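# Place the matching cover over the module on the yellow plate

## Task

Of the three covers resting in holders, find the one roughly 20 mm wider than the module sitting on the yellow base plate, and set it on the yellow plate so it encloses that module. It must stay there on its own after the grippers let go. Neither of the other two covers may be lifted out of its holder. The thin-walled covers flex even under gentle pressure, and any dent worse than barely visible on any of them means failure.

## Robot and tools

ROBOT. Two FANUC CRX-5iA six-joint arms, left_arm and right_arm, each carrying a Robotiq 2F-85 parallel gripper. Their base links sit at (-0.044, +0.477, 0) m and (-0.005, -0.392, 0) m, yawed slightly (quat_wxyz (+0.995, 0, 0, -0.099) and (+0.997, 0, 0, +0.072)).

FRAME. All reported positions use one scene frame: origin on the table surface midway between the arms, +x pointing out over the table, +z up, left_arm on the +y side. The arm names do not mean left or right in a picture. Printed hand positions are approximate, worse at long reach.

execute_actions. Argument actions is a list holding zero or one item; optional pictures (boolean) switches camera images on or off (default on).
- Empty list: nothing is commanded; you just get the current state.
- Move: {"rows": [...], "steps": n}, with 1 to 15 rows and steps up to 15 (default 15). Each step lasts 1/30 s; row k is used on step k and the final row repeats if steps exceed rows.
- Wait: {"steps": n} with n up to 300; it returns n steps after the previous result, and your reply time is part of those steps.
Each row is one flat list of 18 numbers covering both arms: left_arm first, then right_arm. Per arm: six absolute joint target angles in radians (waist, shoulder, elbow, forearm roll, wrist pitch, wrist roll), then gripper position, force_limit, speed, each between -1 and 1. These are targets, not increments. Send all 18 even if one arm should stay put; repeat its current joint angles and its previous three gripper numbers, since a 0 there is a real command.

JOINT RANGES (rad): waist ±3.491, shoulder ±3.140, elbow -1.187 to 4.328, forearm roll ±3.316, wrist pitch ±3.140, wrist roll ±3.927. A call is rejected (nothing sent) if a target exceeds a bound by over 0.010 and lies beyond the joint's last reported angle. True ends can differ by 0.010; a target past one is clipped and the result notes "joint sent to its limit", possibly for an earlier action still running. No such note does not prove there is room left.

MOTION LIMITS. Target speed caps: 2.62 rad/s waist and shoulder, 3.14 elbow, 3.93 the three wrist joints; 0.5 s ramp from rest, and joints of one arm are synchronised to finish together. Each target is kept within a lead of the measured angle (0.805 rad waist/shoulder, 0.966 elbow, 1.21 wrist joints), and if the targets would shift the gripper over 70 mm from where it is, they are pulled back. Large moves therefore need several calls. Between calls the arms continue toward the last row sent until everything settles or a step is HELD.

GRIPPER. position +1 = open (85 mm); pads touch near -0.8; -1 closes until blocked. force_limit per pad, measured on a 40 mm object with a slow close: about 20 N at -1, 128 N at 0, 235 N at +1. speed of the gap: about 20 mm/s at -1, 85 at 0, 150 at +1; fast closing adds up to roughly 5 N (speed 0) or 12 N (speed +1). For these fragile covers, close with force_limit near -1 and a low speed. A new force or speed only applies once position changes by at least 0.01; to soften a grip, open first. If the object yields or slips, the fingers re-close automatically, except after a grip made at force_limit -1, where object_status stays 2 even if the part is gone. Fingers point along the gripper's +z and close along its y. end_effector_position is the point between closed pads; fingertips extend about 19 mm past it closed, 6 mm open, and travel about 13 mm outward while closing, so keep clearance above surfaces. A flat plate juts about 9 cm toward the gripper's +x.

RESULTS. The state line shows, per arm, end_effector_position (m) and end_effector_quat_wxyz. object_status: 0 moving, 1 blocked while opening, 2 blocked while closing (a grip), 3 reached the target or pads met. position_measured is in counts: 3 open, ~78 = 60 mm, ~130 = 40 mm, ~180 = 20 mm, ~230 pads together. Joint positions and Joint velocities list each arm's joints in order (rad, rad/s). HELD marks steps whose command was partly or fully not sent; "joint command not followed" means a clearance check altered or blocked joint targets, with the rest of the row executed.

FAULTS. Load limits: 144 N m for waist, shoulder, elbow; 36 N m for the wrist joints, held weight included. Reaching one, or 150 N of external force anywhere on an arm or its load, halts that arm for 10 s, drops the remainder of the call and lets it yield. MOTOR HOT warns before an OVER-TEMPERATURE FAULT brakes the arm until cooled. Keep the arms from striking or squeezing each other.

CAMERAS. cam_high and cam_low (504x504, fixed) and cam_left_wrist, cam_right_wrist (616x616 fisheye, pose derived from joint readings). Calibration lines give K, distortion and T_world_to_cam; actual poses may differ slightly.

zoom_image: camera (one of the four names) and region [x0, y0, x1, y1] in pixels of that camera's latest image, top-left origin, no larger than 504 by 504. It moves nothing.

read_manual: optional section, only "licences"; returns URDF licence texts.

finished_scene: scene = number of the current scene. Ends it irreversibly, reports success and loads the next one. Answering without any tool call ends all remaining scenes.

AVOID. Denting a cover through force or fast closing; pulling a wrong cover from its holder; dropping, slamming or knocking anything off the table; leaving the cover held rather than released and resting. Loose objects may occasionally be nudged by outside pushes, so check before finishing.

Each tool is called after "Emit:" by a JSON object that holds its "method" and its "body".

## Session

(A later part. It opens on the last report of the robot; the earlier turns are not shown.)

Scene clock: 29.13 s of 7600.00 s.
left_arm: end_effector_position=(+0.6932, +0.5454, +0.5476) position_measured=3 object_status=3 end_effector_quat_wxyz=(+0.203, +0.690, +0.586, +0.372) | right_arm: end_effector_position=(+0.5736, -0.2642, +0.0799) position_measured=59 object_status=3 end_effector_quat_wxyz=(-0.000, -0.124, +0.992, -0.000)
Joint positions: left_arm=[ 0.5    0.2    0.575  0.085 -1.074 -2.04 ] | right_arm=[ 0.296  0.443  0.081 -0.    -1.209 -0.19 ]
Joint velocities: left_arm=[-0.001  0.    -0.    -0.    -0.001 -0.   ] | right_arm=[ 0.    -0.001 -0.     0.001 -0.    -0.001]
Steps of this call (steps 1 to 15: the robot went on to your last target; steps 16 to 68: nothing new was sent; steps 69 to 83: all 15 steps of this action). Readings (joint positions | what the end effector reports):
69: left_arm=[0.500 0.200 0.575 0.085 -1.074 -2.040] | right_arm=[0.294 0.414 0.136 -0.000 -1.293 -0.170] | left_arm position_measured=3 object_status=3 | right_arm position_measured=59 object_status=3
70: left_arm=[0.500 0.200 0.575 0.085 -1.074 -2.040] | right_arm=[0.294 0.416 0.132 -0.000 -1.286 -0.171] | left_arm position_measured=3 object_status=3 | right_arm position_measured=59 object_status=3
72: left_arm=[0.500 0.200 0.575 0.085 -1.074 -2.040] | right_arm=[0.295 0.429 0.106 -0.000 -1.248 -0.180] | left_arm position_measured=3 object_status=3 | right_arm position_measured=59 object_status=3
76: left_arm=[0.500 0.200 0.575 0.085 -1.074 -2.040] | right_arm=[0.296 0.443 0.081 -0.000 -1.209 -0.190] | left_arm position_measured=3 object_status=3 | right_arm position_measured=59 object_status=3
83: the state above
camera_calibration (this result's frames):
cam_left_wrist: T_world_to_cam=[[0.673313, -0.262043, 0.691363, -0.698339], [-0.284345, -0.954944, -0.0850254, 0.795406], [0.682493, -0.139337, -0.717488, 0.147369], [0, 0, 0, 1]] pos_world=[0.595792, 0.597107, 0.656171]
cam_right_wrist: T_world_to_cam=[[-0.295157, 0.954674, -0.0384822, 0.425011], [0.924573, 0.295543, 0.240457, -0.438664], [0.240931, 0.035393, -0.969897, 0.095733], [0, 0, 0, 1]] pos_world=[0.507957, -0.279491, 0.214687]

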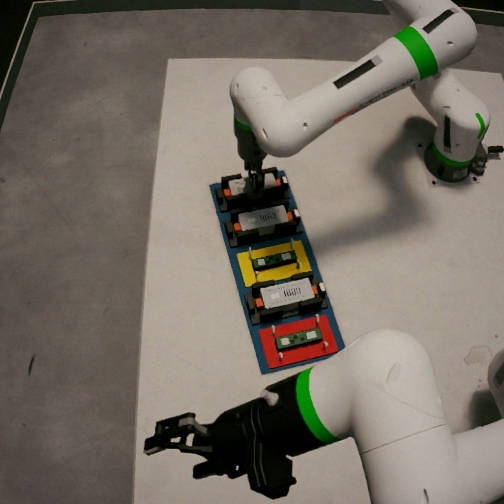

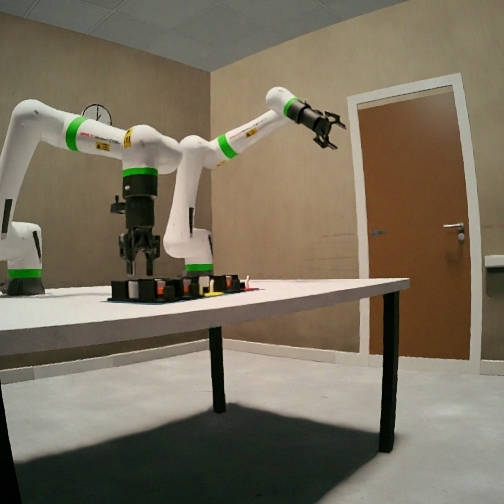

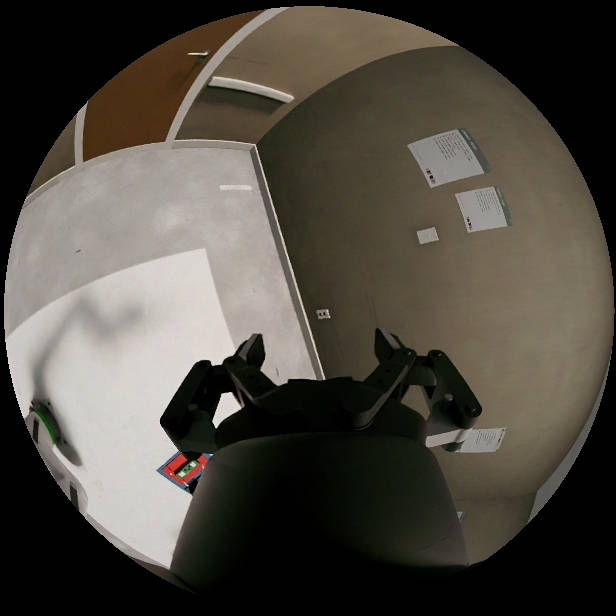

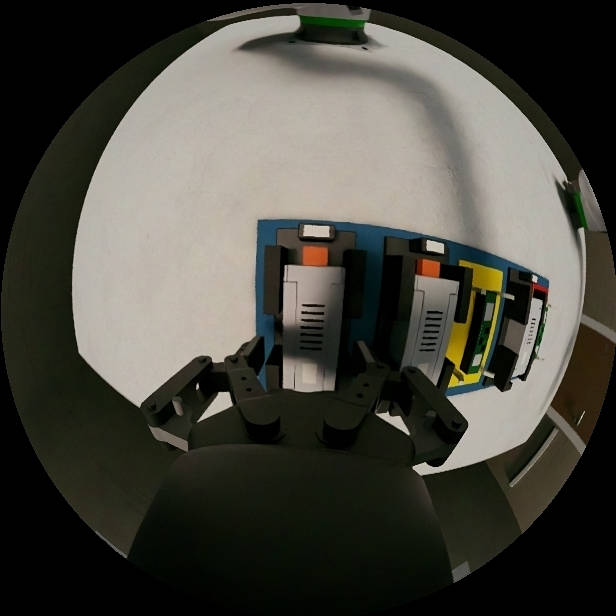

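Emit:
{"method": "execute_actions", "body": {"actions": [{"rows":[[0.5,0.2,0.575,0.085,-1.074,-2.04,1,0,0,0.296,0.4715,0.0465,0,-1.146,-0.19,0.55,-1,-1]],"steps":15}]}}

Emit:
{"method": "zoom_image", "body": {"camera": "cam_low", "region": [90, 230, 210, 310]}}

Emit:
{"method": "zoom_image", "body": {"camera": "cam_right_wrist", "region": [200, 200, 420, 420]}}

Scene clock: 30.97 s of 7600.00 s.
left_arm: end_effector_position=(+0.6932, +0.5454, +0.5476) position_measured=3 object_status=3 end_effector_quat_wxyz=(+0.203, +0.690, +0.586, +0.372) | right_arm: end_effector_position=(+0.5736, -0.2642, +0.0497) position_measured=59 object_status=3 end_effector_quat_wxyz=(-0.000, -0.124, +0.992, -0.000)
Joint positions: left_arm=[ 0.5    0.2    0.575  0.085 -1.074 -2.04 ] | right_arm=[ 0.296  0.472  0.047  0.    -1.146 -0.19 ]
Joint velocities: left_arm=[ 0.001  0.001  0.001 -0.001 -0.    -0.   ] | right_arm=[ 0.001  0.     0.    -0.     0.    -0.001]
Steps of this call (steps 1 to 15: the robot went on to your last target; steps 16 to 40: nothing new was sent; steps 41 to 55: all 15 steps of this action). Readings (joint positions | what the end effector reports):
41: left_arm=[0.500 0.200 0.575 0.085 -1.074 -2.040] | right_arm=[0.296 0.443 0.081 0.000 -1.208 -0.190] | left_arm position_measured=3 object_status=3 | right_arm position_measured=59 object_status=3
42: left_arm=[0.500 0.200 0.575 0.085 -1.074 -2.040] | right_arm=[0.296 0.446 0.077 0.000 -1.201 -0.190] | left_arm position_measured=3 object_status=3 | right_arm position_measured=59 object_status=3
44: left_arm=[0.500 0.200 0.575 0.085 -1.074 -2.040] | right_arm=[0.296 0.462 0.058 0.000 -1.167 -0.190] | left_arm position_measured=3 object_status=3 | right_arm position_measured=59 object_status=3
48: left_arm=[0.500 0.200 0.575 0.085 -1.074 -2.040] | right_arm=[0.296 0.472 0.047 0.000 -1.146 -0.190] | left_arm position_measured=3 object_status=3 | right_arm position_measured=59 object_status=3
55: the state above
camera_calibration (this result's frames):
cam_left_wrist: T_world_to_cam=[[0.673313, -0.262043, 0.691363, -0.698339], [-0.284345, -0.954944, -0.0850254, 0.795406], [0.682493, -0.139337, -0.717487, 0.147369], [0, 0, 0, 1]] pos_world=[0.595792, 0.597107, 0.656171]
cam_right_wrist: T_world_to_cam=[[-0.295213, 0.954654, -0.0385453, 0.423859], [0.924554, 0.295614, 0.240442, -0.431473], [0.240934, 0.0353446, -0.969898, 0.0664256], [0, 0, 0, 1]] pos_world=[0.508045, -0.279437, 0.184508]

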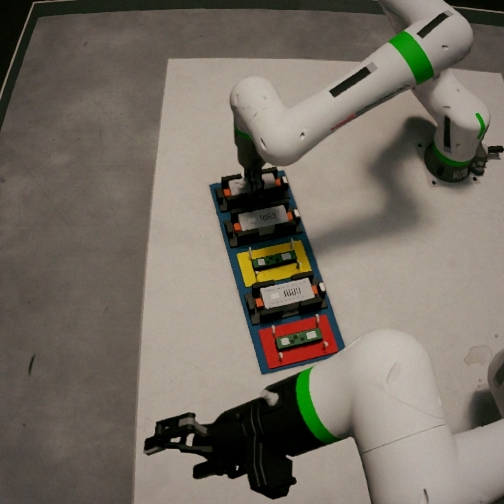

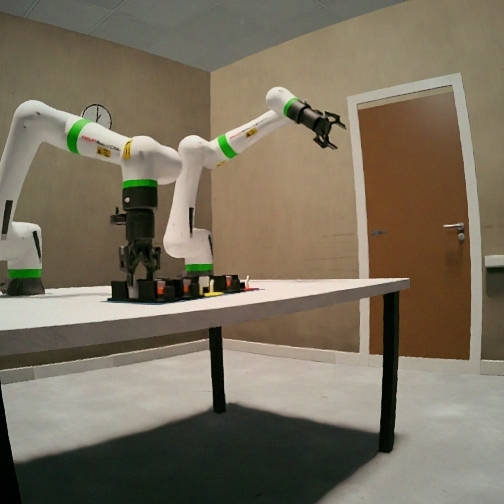

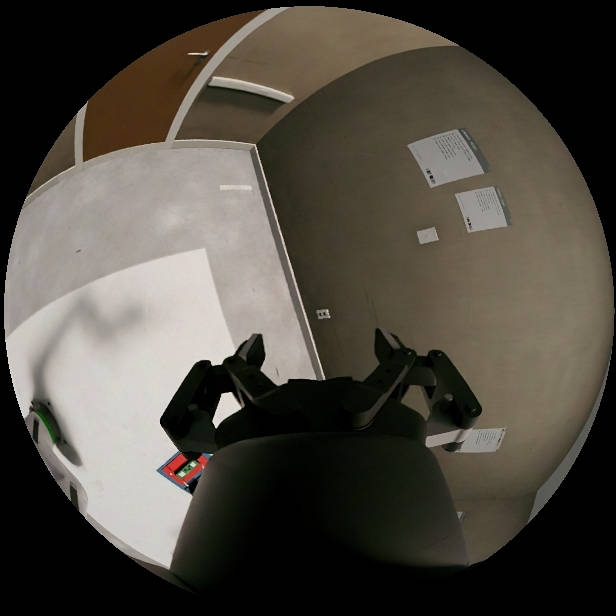

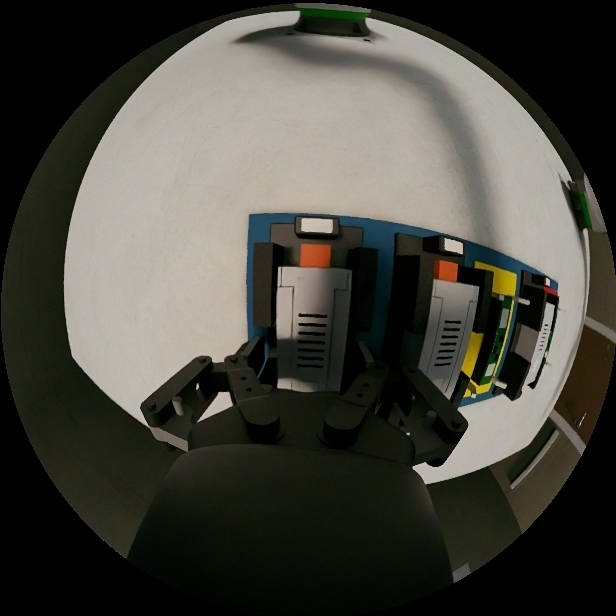

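Region (90, 230, 210, 310) of cam_low's 504x504 image, scaled by 4.200, with more detail than that image has.

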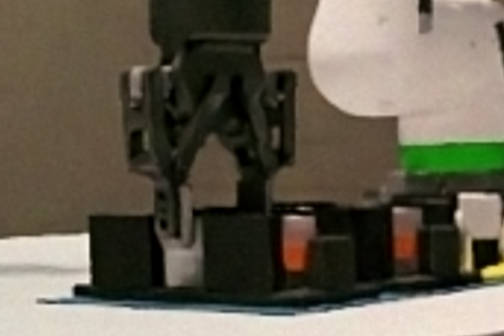

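Region (200, 200, 420, 420) of cam_right_wrist's 616x616 image, scaled by 2.291, with more detail than that image has.

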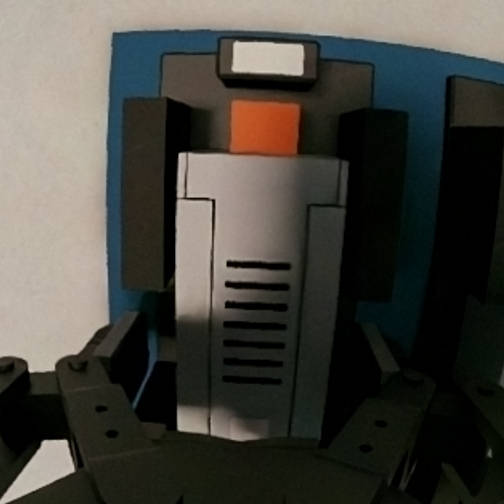

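Emit:
{"method": "execute_actions", "body": {"actions": [{"rows":[[0.5,0.2,0.575,0.085,-1.074,-2.04,1,0,0,0.296,0.4715,0.0465,0,-1.146,-0.19,0.25,-1,-1]],"steps":15}], "pictures": false}}

Emit:
{"method": "execute_actions", "body": {"actions": [{"steps":15}]}}

Emit:
{"method": "zoom_image", "body": {"camera": "cam_right_wrist", "region": [240, 300, 400, 420]}}

Scene clock: 32.83 s of 7600.00 s.
left_arm: end_effector_position=(+0.6932, +0.5454, +0.5476) position_measured=3 object_status=3 end_effector_quat_wxyz=(+0.203, +0.690, +0.586, +0.372) | right_arm: end_effector_position=(+0.5737, -0.2642, +0.0498) position_measured=81 object_status=0 end_effector_quat_wxyz=(-0.000, -0.124, +0.992, -0.000)
Joint positions: left_arm=[ 0.5    0.2    0.575  0.085 -1.074 -2.04 ] | right_arm=[ 0.296  0.471  0.046 -0.    -1.146 -0.19 ]
Joint velocities: left_arm=[ 0.     0.001 -0.001  0.     0.001  0.   ] | right_arm=[-0. -0. -0.  0.  0.  0.]
Steps of this call (steps 1 to 15: the robot went on to your last target; steps 16 to 41: nothing new was sent; steps 42 to 56: all 15 steps of this action). Readings (joint positions | what the end effector reports):
42: left_arm=[0.500 0.200 0.575 0.085 -1.074 -2.040] | right_arm=[0.296 0.471 0.046 0.000 -1.146 -0.190] | left_arm position_measured=3 object_status=3 | right_arm position_measured=59 object_status=0
43: left_arm=[0.500 0.200 0.575 0.085 -1.074 -2.040] | right_arm=[0.296 0.471 0.046 -0.000 -1.146 -0.190] | left_arm position_measured=3 object_status=3 | right_arm position_measured=60 object_status=0
45: left_arm=[0.500 0.200 0.575 0.085 -1.074 -2.040] | right_arm=[0.296 0.471 0.046 -0.000 -1.146 -0.190] | left_arm position_measured=3 object_status=3 | right_arm position_measured=62 object_status=0
49: left_arm=[0.500 0.200 0.575 0.085 -1.074 -2.040] | right_arm=[0.296 0.471 0.047 -0.000 -1.146 -0.190] | left_arm position_measured=3 object_status=3 | right_arm position_measured=69 object_status=0
56: the state above

Scene clock: 33.33 s of 7600.00 s.
left_arm: end_effector_position=(+0.6932, +0.5454, +0.5476) position_measured=3 object_status=3 end_effector_quat_wxyz=(+0.203, +0.690, +0.586, +0.372) | right_arm: end_effector_position=(+0.5737, -0.2642, +0.0498) position_measured=98 object_status=0 end_effector_quat_wxyz=(-0.000, -0.124, +0.992, -0.000)
Joint positions: left_arm=[ 0.5    0.2    0.575  0.085 -1.074 -2.04 ] | right_arm=[ 0.296  0.471  0.046 -0.    -1.146 -0.19 ]
Joint velocities: left_arm=[-0.     0.    -0.001  0.001 -0.001  0.   ] | right_arm=[-0. -0.  0.  0. -0.  0.]
Steps of this call (steps 1 to 15: the robot went on to your last target). Readings (joint positions | what the end effector reports):
1: left_arm=[0.500 0.200 0.575 0.085 -1.074 -2.040] | right_arm=[0.296 0.471 0.046 0.000 -1.146 -0.190] | left_arm position_measured=3 object_status=3 | right_arm position_measured=83 object_status=0
2: left_arm=[0.500 0.200 0.575 0.085 -1.074 -2.040] | right_arm=[0.296 0.471 0.046 -0.000 -1.146 -0.190] | left_arm position_measured=3 object_status=3 | right_arm position_measured=85 object_status=0
4: left_arm=[0.500 0.200 0.575 0.085 -1.074 -2.040] | right_arm=[0.296 0.471 0.046 -0.000 -1.146 -0.190] | left_arm position_measured=3 object_status=3 | right_arm position_measured=88 object_status=0
8: left_arm=[0.500 0.200 0.575 0.085 -1.074 -2.040] | right_arm=[0.296 0.471 0.046 -0.000 -1.146 -0.190] | left_arm position_measured=3 object_status=3 | right_arm position_measured=95 object_status=0
15: the state above
All arms were judged still, so your last target was given up. Only a new action makes them travel on or press farther. Fingers that are still opening or closing keep moving.
camera_calibration (this result's frames):
cam_left_wrist: T_world_to_cam=[[0.673314, -0.262043, 0.691363, -0.698339], [-0.284345, -0.954944, -0.0850254, 0.795406], [0.682493, -0.139337, -0.717488, 0.14737], [0, 0, 0, 1]] pos_world=[0.595792, 0.597107, 0.656171]
cam_right_wrist: T_world_to_cam=[[-0.295192, 0.954663, -0.0384875, 0.423833], [0.924541, 0.295575, 0.240539, -0.431503], [0.24101, 0.035422, -0.969876, 0.0664545], [0, 0, 0, 1]] pos_world=[0.508038, -0.27943, 0.184558]

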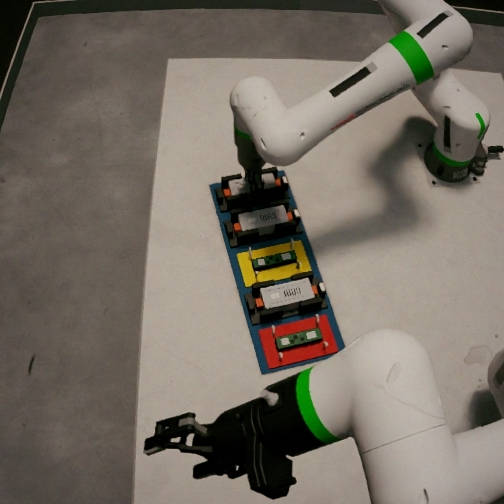

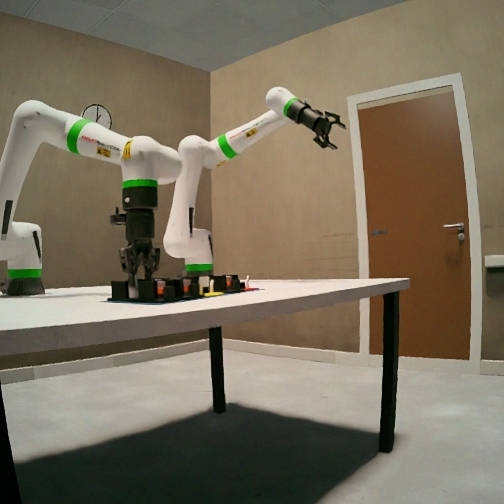

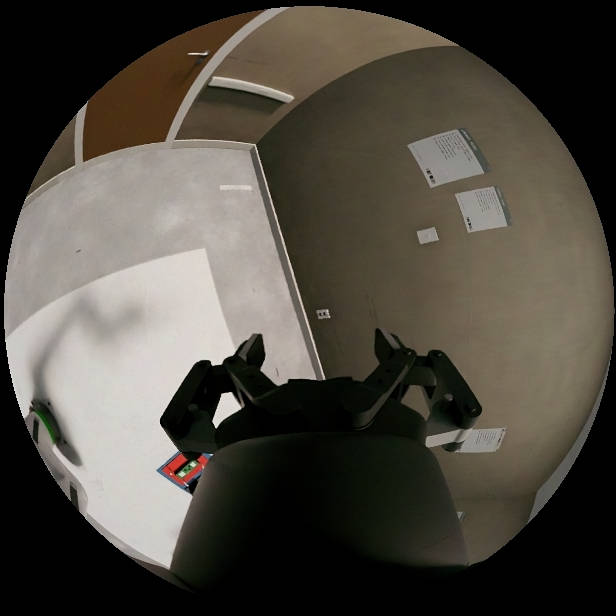

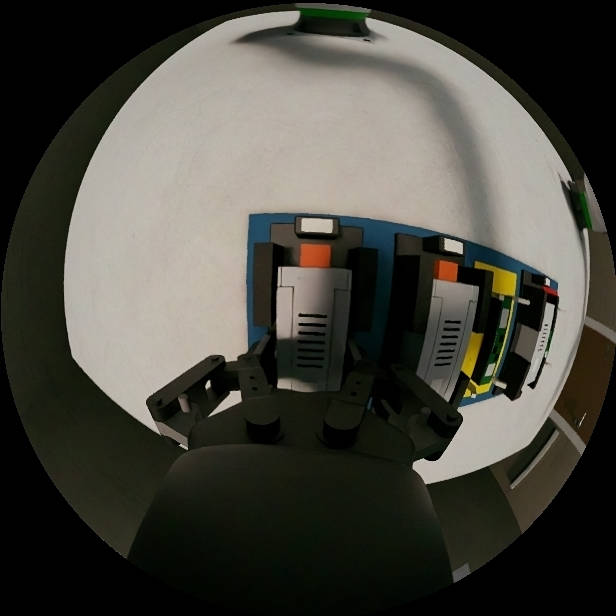

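Region (240, 300, 400, 420) of cam_right_wrist's 616x616 image, scaled by 3.150, with more detail than that image has; it fills the top 378 rows of this view, and the rest is white.

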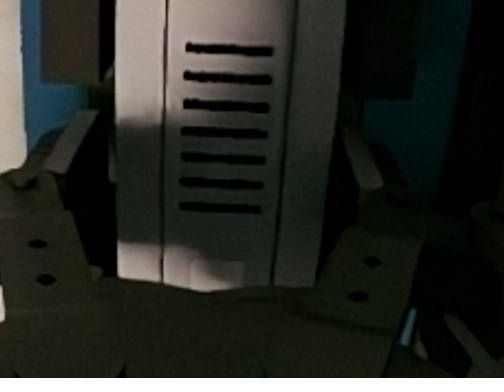

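Emit:
{"method": "execute_actions", "body": {"actions": [{"rows":[[0.5,0.2,0.575,0.085,-1.074,-2.04,1,0,0,0.296,0.4715,0.0465,0,-1.146,-0.19,-1,-1,-1]],"steps":15}], "pictures": false}}

Emit:
{"method": "execute_actions", "body": {"actions": [{"steps":10}]}}

Scene clock: 34.50 s of 7600.00 s.
left_arm: end_effector_position=(+0.6932, +0.5454, +0.5476) position_measured=3 object_status=3 end_effector_quat_wxyz=(+0.203, +0.690, +0.586, +0.372) | right_arm: end_effector_position=(+0.5736, -0.2641, +0.0498) position_measured=119 object_status=0 end_effector_quat_wxyz=(-0.000, -0.124, +0.992, +0.000)
Joint positions: left_arm=[ 0.5    0.2    0.575  0.085 -1.074 -2.04 ] | right_arm=[ 0.296  0.471  0.046 -0.    -1.146 -0.19 ]
Joint velocities: left_arm=[-0.001  0.     0.001  0.001 -0.001 -0.   ] | right_arm=[-0.    -0.001  0.    -0.    -0.    -0.001]
Steps of this call (steps 1 to 20: nothing new was sent; steps 21 to 35: all 15 steps of this action). Readings (joint positions | what the end effector reports):
21: left_arm=[0.500 0.200 0.575 0.085 -1.074 -2.040] | right_arm=[0.296 0.471 0.047 -0.000 -1.146 -0.190] | left_arm position_measured=3 object_status=3 | right_arm position_measured=98 object_status=0
22: left_arm=[0.500 0.200 0.575 0.085 -1.074 -2.040] | right_arm=[0.296 0.471 0.046 0.000 -1.146 -0.190] | left_arm position_measured=3 object_status=3 | right_arm position_measured=98 object_status=0
24: left_arm=[0.500 0.200 0.575 0.085 -1.074 -2.040] | right_arm=[0.296 0.471 0.047 -0.000 -1.146 -0.190] | left_arm position_measured=3 object_status=3 | right_arm position_measured=101 object_status=0
28: left_arm=[0.500 0.200 0.575 0.085 -1.074 -2.040] | right_arm=[0.296 0.471 0.046 -0.000 -1.146 -0.190] | left_arm position_measured=3 object_status=3 | right_arm position_measured=107 object_status=0
35: the state above

Scene clock: 34.83 s of 7600.00 s.
left_arm: end_effector_position=(+0.6932, +0.5454, +0.5476) position_measured=3 object_status=3 end_effector_quat_wxyz=(+0.203, +0.690, +0.586, +0.372) | right_arm: end_effector_position=(+0.5737, -0.2641, +0.0498) position_measured=122 object_status=2 end_effector_quat_wxyz=(-0.000, -0.124, +0.992, -0.000)
Joint positions: left_arm=[ 0.5    0.2    0.575  0.085 -1.074 -2.04 ] | right_arm=[ 0.296  0.471  0.047 -0.    -1.146 -0.19 ]
Joint velocities: left_arm=[-0.001 -0.    -0.     0.     0.     0.   ] | right_arm=[ 0.     0.    -0.    -0.001 -0.     0.002]
Steps of this call (steps 1 to 10: the robot went on to your last target). Readings (joint positions | what the end effector reports):
1: left_arm=[0.500 0.200 0.575 0.085 -1.074 -2.040] | right_arm=[0.296 0.471 0.047 -0.000 -1.146 -0.190] | left_arm position_measured=3 object_status=3 | right_arm position_measured=121 object_status=0
2: left_arm=[0.500 0.200 0.575 0.085 -1.074 -2.040] | right_arm=[0.296 0.471 0.047 -0.000 -1.146 -0.190] | left_arm position_measured=3 object_status=3 | right_arm position_measured=122 object_status=0
4: left_arm=[0.500 0.200 0.575 0.085 -1.074 -2.040] | right_arm=[0.296 0.471 0.046 -0.000 -1.146 -0.190] | left_arm position_measured=3 object_status=3 | right_arm position_measured=122 object_status=0
8: left_arm=[0.500 0.200 0.575 0.085 -1.074 -2.040] | right_arm=[0.296 0.471 0.046 -0.000 -1.146 -0.190] | left_arm position_measured=3 object_status=3 | right_arm position_measured=122 object_status=2
10: the state above
camera_calibration (this result's frames):
cam_left_wrist: T_world_to_cam=[[0.673314, -0.262043, 0.691363, -0.698339], [-0.284345, -0.954944, -0.0850254, 0.795406], [0.682493, -0.139337, -0.717488, 0.147369], [0, 0, 0, 1]] pos_world=[0.595792, 0.597107, 0.656171]
cam_right_wrist: T_world_to_cam=[[-0.295177, 0.954668, -0.0384523, 0.423817], [0.924522, 0.295549, 0.240645, -0.431533], [0.241101, 0.035483, -0.969851, 0.0664549], [0, 0, 0, 1]] pos_world=[0.50804, -0.279424, 0.184594]

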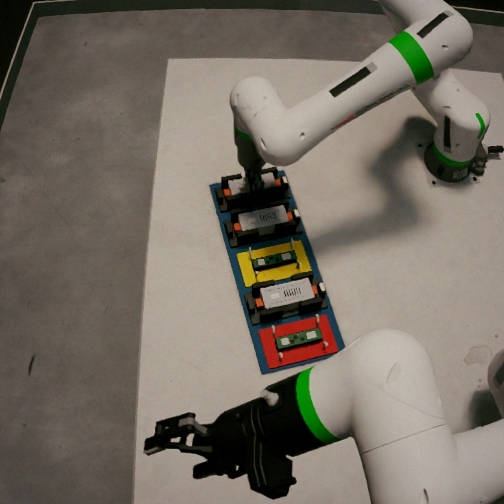

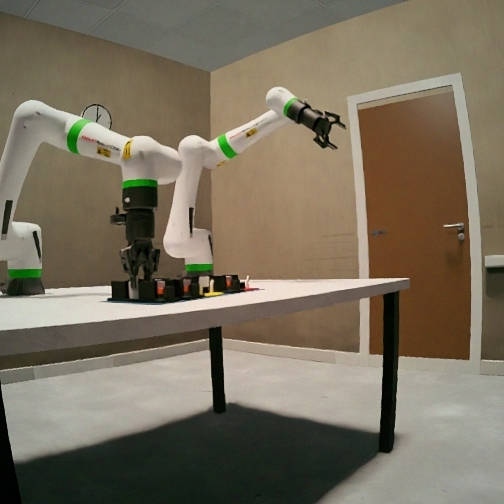

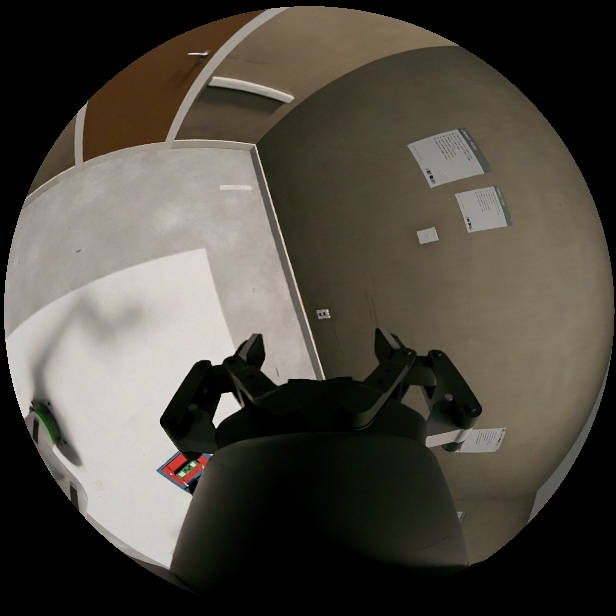

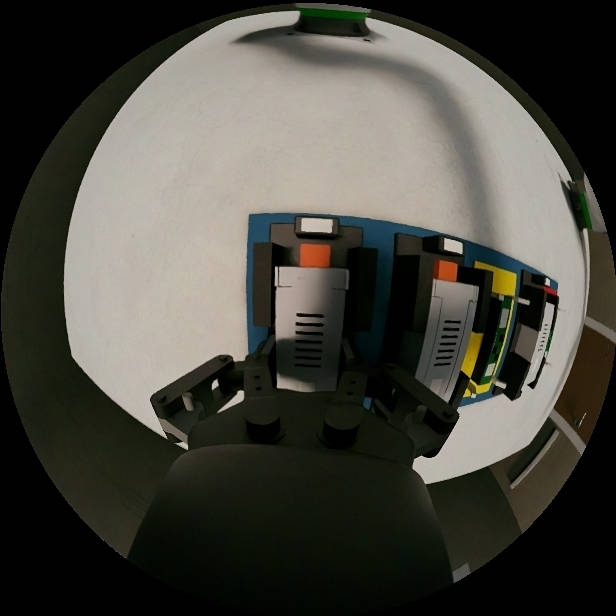

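Emit:
{"method": "execute_actions", "body": {"actions": [{"rows":[[0.5,0.2,0.575,0.085,-1.074,-2.04,1,0,0,0.296,0.443,0.081,0,-1.209,-0.19,-1,-1,-1]],"steps":12}], "pictures": false}}

Emit:
{"method": "execute_actions", "body": {"actions": [{"rows":[[0.5,0.2,0.575,0.085,-1.074,-2.04,1,0,0,0.296,0.410,0.145,0,-1.306,-0.19,-1,-1,-1]],"steps":15}]}}

Emit:
{"method": "zoom_image", "body": {"camera": "cam_low", "region": [90, 210, 270, 310]}}

Scene clock: 36.33 s of 7600.00 s.
left_arm: end_effector_position=(+0.6932, +0.5454, +0.5476) position_measured=3 object_status=3 end_effector_quat_wxyz=(+0.203, +0.690, +0.586, +0.372) | right_arm: end_effector_position=(+0.5736, -0.2643, +0.0800) position_measured=124 object_status=2 end_effector_quat_wxyz=(-0.000, -0.124, +0.992, -0.000)
Joint positions: left_arm=[ 0.5    0.2    0.575  0.085 -1.074 -2.04 ] | right_arm=[ 0.296  0.443  0.081  0.    -1.209 -0.19 ]
Joint velocities: left_arm=[ 0.001 -0.    -0.     0.    -0.001 -0.   ] | right_arm=[ 0.001  0.     0.001  0.    -0.001  0.   ]
Steps of this call (steps 1 to 15: the robot went on to your last target; steps 16 to 33: nothing new was sent; steps 34 to 45: all 12 steps of this action). Readings (joint positions | what the end effector reports):
34: left_arm=[0.500 0.200 0.575 0.085 -1.074 -2.040] | right_arm=[0.296 0.471 0.047 0.000 -1.147 -0.190] | left_arm position_measured=3 object_status=3 | right_arm position_measured=122 object_status=2
35: left_arm=[0.500 0.200 0.575 0.085 -1.074 -2.040] | right_arm=[0.296 0.469 0.050 0.000 -1.154 -0.190] | left_arm position_measured=3 object_status=3 | right_arm position_measured=122 object_status=2
37: left_arm=[0.500 0.200 0.575 0.085 -1.074 -2.040] | right_arm=[0.296 0.453 0.070 0.000 -1.188 -0.190] | left_arm position_measured=3 object_status=3 | right_arm position_measured=122 object_status=2
41: left_arm=[0.500 0.200 0.575 0.085 -1.074 -2.040] | right_arm=[0.296 0.443 0.081 0.000 -1.209 -0.190] | left_arm position_measured=3 object_status=3 | right_arm position_measured=124 object_status=2
45: the state above

Scene clock: 36.83 s of 7600.00 s.
left_arm: end_effector_position=(+0.6932, +0.5454, +0.5476) position_measured=3 object_status=3 end_effector_quat_wxyz=(+0.203, +0.690, +0.586, +0.372) | right_arm: end_effector_position=(+0.5741, -0.2640, +0.1253) position_measured=124 object_status=2 end_effector_quat_wxyz=(-0.000, -0.124, +0.992, -0.000)
Joint positions: left_arm=[ 0.5    0.2    0.575  0.085 -1.074 -2.04 ] | right_arm=[ 0.296  0.41   0.145 -0.    -1.306 -0.19 ]
Joint velocities: left_arm=[-0.    -0.     0.001  0.    -0.001 -0.   ] | right_arm=[ 0.001  0.001 -0.    -0.     0.    -0.001]
Steps of this call (steps 1 to 15: all 15 steps of this action). Readings (joint positions | what the end effector reports):
1: left_arm=[0.500 0.200 0.575 0.085 -1.074 -2.040] | right_arm=[0.296 0.443 0.082 0.000 -1.210 -0.190] | left_arm position_measured=3 object_status=3 | right_arm position_measured=124 object_status=2
2: left_arm=[0.500 0.200 0.575 0.085 -1.074 -2.040] | right_arm=[0.296 0.441 0.086 -0.000 -1.217 -0.190] | left_arm position_measured=3 object_status=3 | right_arm position_measured=124 object_status=2
4: left_arm=[0.500 0.200 0.575 0.085 -1.074 -2.040] | right_arm=[0.296 0.428 0.112 -0.000 -1.256 -0.190] | left_arm position_measured=3 object_status=3 | right_arm position_measured=124 object_status=2
8: left_arm=[0.500 0.200 0.575 0.085 -1.074 -2.040] | right_arm=[0.296 0.410 0.145 -0.000 -1.305 -0.190] | left_arm position_measured=3 object_status=3 | right_arm position_measured=124 object_status=2
15: the state above
camera_calibration (this result's frames):
cam_left_wrist: T_world_to_cam=[[0.673314, -0.262043, 0.691363, -0.698339], [-0.284345, -0.954944, -0.0850253, 0.795406], [0.682493, -0.139337, -0.717488, 0.14737], [0, 0, 0, 1]] pos_world=[0.595792, 0.597107, 0.656171]
cam_right_wrist: T_world_to_cam=[[-0.295053, 0.954706, -0.0384628, 0.426682], [0.924567, 0.295432, 0.240616, -0.450137], [0.241081, 0.0354331, -0.969858, 0.139516], [0, 0, 0, 1]] pos_world=[0.508441, -0.279314, 0.260032]

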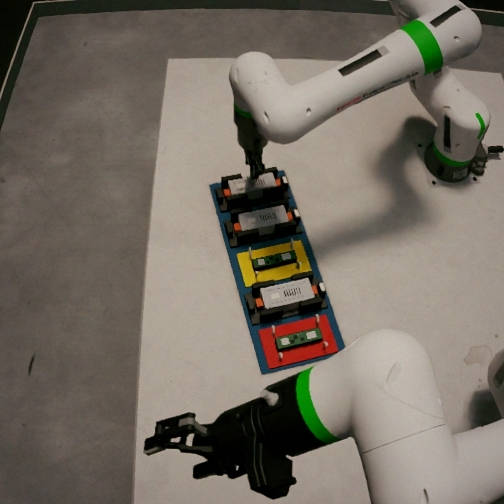

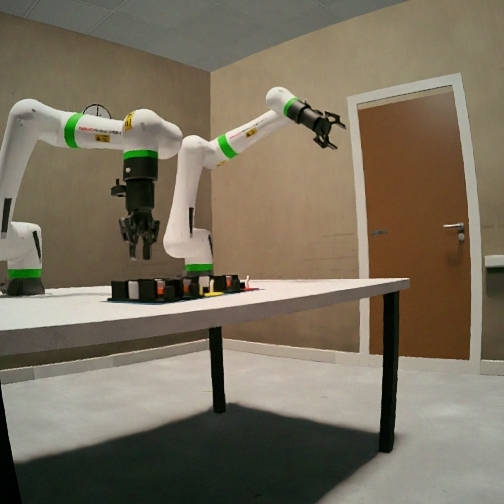

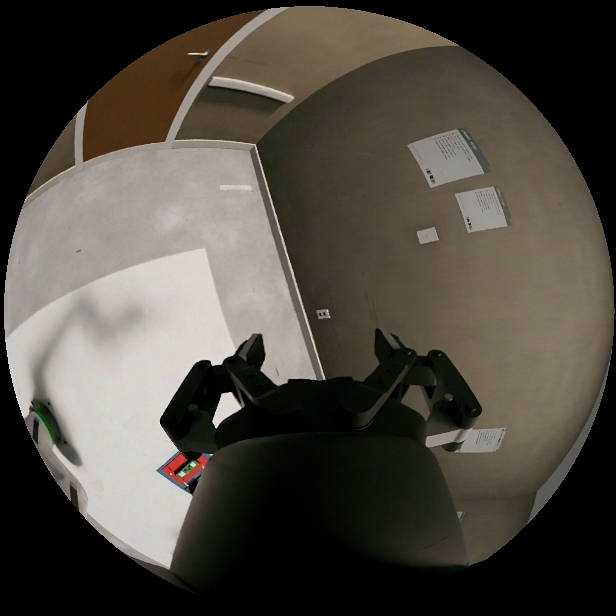

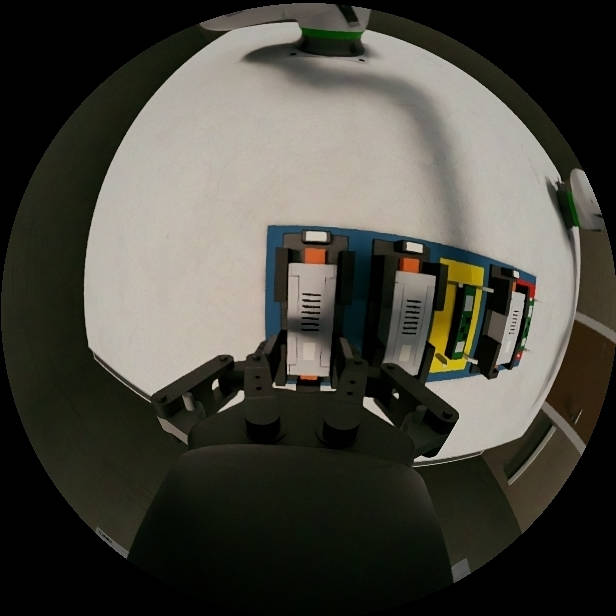

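Region (90, 210, 270, 310) of cam_low's 504x504 image, scaled by 2.800, with more detail than that image has.

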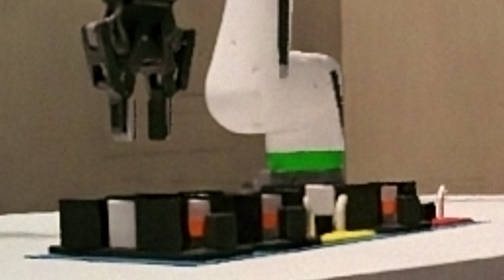

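Emit:
{"method": "zoom_image", "body": {"camera": "cam_right_wrist", "region": [260, 215, 370, 390]}}

Emit:
{"method": "zoom_image", "body": {"camera": "cam_high", "region": [200, 160, 310, 250]}}

Region (260, 215, 370, 390) of cam_right_wrist's 616x616 image, scaled by 2.880, with more detail than that image has; it fills the left 317 columns of this view, and the rest is white.

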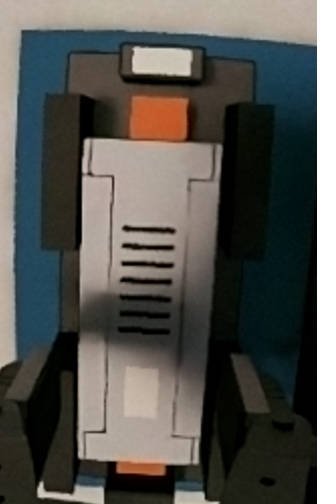

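Region (200, 160, 310, 250) of cam_high's 504x504 image, scaled by 4.582, with more detail than that image has; it fills the top 412 rows of this view, and the rest is white.

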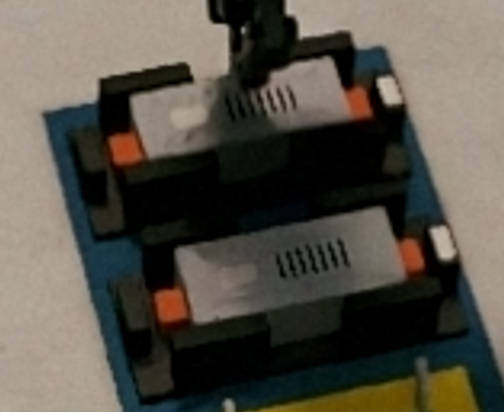

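Emit:
{"method": "execute_actions", "body": {"actions": [{"rows":[[0.5,0.2,0.575,0.085,-1.074,-2.04,1,0,0,0.332,0.2256,-0.198,0,-1.148,1.345,-0.8,-1,1]],"steps":15}], "pictures": false}}

Emit:
{"method": "execute_actions", "body": {"actions": [{"steps":25}]}}

Emit:
{"method": "zoom_image", "body": {"camera": "cam_right_wrist", "region": [180, 200, 440, 420]}}

Emit:
{"method": "zoom_image", "body": {"camera": "cam_low", "region": [90, 230, 210, 310]}}

Scene clock: 41.07 s of 7600.00 s.
left_arm: end_effector_position=(+0.6932, +0.5454, +0.5476) position_measured=3 object_status=3 end_effector_quat_wxyz=(+0.203, +0.690, +0.586, +0.372) | right_arm: end_effector_position=(+0.5182, -0.2770, +0.1005) position_measured=229 object_status=0 end_effector_quat_wxyz=(-0.000, -0.544, +0.839, +0.000)
Joint positions: left_arm=[ 0.5    0.2    0.575  0.085 -1.074 -2.04 ] | right_arm=[ 0.319  0.292 -0.074  0.    -1.205  0.689]
Joint velocities: left_arm=[-0.001  0.     0.001 -0.    -0.002 -0.   ] | right_arm=[ 0.063 -0.321 -0.594  0.     0.273  3.115]
Steps of this call (steps 1 to 15: the robot went on to your last target; steps 16 to 90: nothing new was sent; then 0.73 s passed at rest; steps 91 to 105: all 15 steps of this action). Readings (joint positions | what the end effector reports):
91: left_arm=[0.500 0.200 0.575 0.085 -1.074 -2.040] | right_arm=[0.296 0.410 0.145 0.000 -1.306 -0.190] | left_arm position_measured=3 object_status=3 | right_arm position_measured=124 object_status=0
92: left_arm=[0.500 0.200 0.575 0.085 -1.074 -2.040] | right_arm=[0.296 0.409 0.143 0.000 -1.305 -0.183] | left_arm position_measured=3 object_status=3 | right_arm position_measured=126 object_status=0
94: left_arm=[0.500 0.200 0.575 0.085 -1.074 -2.040] | right_arm=[0.297 0.403 0.132 0.000 -1.300 -0.142] | left_arm position_measured=3 object_status=3 | right_arm position_measured=144 object_status=0
98: left_arm=[0.500 0.200 0.575 0.085 -1.074 -2.040] | right_arm=[0.303 0.375 0.080 0.000 -1.276 0.042] | left_arm position_measured=3 object_status=3 | right_arm position_measured=195 object_status=0
105: the state above

Scene clock: 41.90 s of 7600.00 s.
left_arm: end_effector_position=(+0.6932, +0.5454, +0.5476) position_measured=3 object_status=3 end_effector_quat_wxyz=(+0.203, +0.690, +0.586, +0.372) | right_arm: end_effector_position=(+0.4847, -0.2867, +0.0847) position_measured=229 object_status=3 end_effector_quat_wxyz=(+0.000, +0.790, -0.614, -0.000)
Joint positions: left_arm=[ 0.5    0.2    0.575  0.085 -1.074 -2.04 ] | right_arm=[ 0.332  0.226 -0.198  0.    -1.148  1.345]
Joint velocities: left_arm=[-0.     0.001  0.001  0.     0.    -0.   ] | right_arm=[-0.    -0.     0.     0.    -0.    -0.001]
Steps of this call (steps 1 to 25: the robot went on to your last target). Readings (joint positions | what the end effector reports):
1: left_arm=[0.500 0.200 0.575 0.085 -1.074 -2.040] | right_arm=[0.321 0.282 -0.093 0.000 -1.196 0.791] | left_arm position_measured=3 object_status=3 | right_arm position_measured=229 object_status=0
2: left_arm=[0.500 0.200 0.575 0.085 -1.074 -2.040] | right_arm=[0.323 0.272 -0.111 0.000 -1.188 0.885] | left_arm position_measured=3 object_status=3 | right_arm position_measured=229 object_status=0
4: left_arm=[0.500 0.200 0.575 0.085 -1.074 -2.040] | right_arm=[0.326 0.256 -0.141 0.000 -1.174 1.046] | left_arm position_measured=3 object_status=3 | right_arm position_measured=229 object_status=0
8: left_arm=[0.500 0.200 0.575 0.085 -1.074 -2.040] | right_arm=[0.330 0.234 -0.183 0.000 -1.155 1.264] | left_arm position_measured=3 object_status=3 | right_arm position_measured=229 object_status=3
25: the state above
camera_calibration (this result's frames):
cam_left_wrist: T_world_to_cam=[[0.673314, -0.262043, 0.691363, -0.698339], [-0.284345, -0.954944, -0.0850254, 0.795406], [0.682493, -0.139337, -0.717487, 0.147369], [0, 0, 0, 1]] pos_world=[0.595792, 0.597107, 0.656171]
cam_right_wrist: T_world_to_cam=[[-0.954638, -0.295376, -0.037665, 0.381611], [-0.295554, 0.924533, 0.240595, 0.42068], [-0.0362434, 0.240814, -0.969894, 0.3158], [0, 0, 0, 1]] pos_world=[0.500079, -0.352263, 0.219453]

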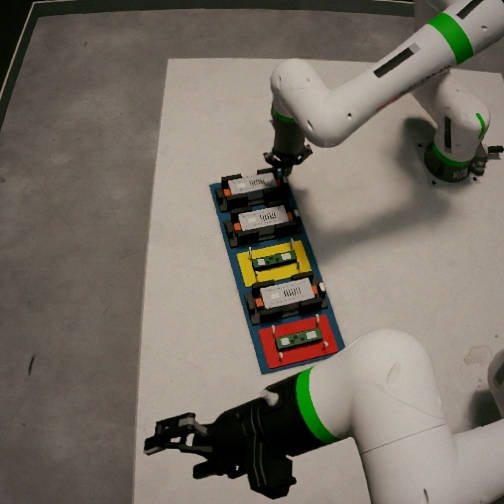

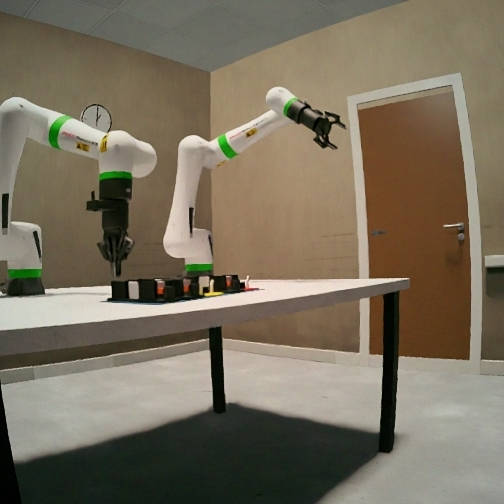

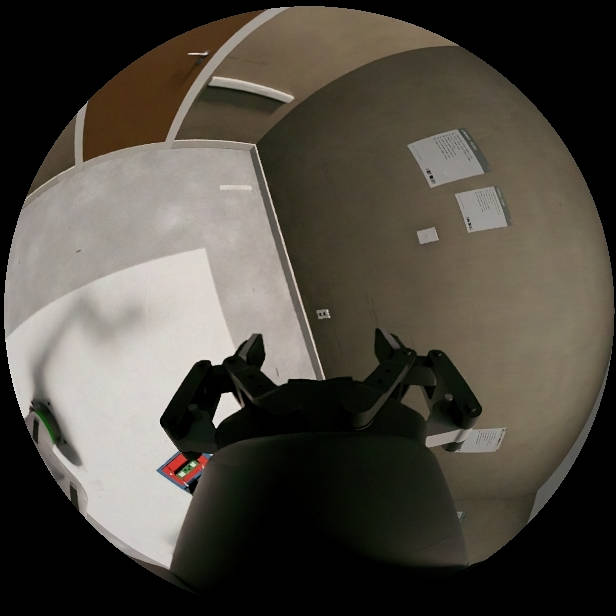

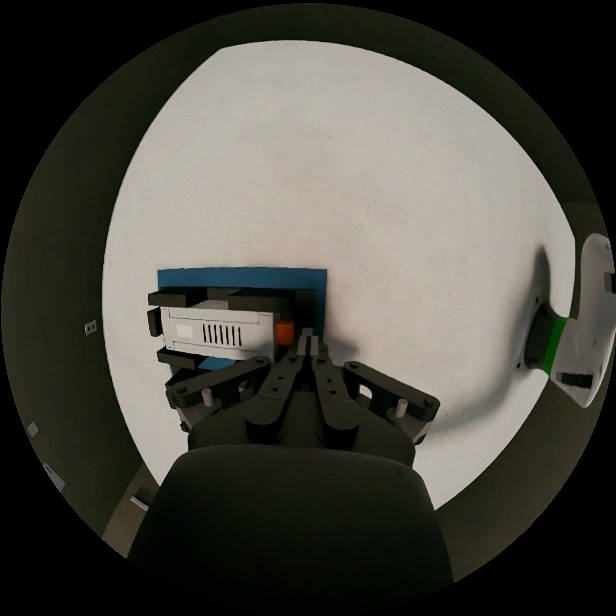

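Region (180, 200, 440, 420) of cam_right_wrist's 616x616 image, scaled by 1.938, with more detail than that image has; it fills the top 426 rows of this view, and the rest is white.

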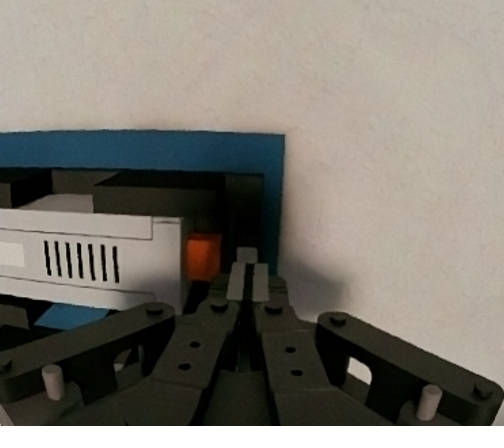

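Region (90, 230, 210, 310) of cam_low's 504x504 image, scaled by 4.200, with more detail than that image has.

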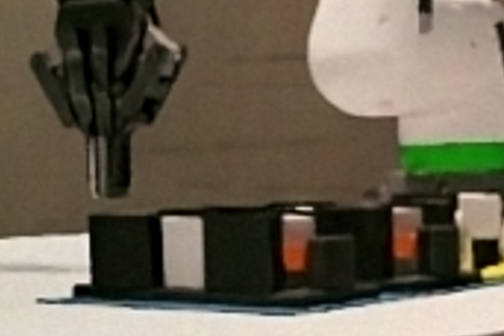

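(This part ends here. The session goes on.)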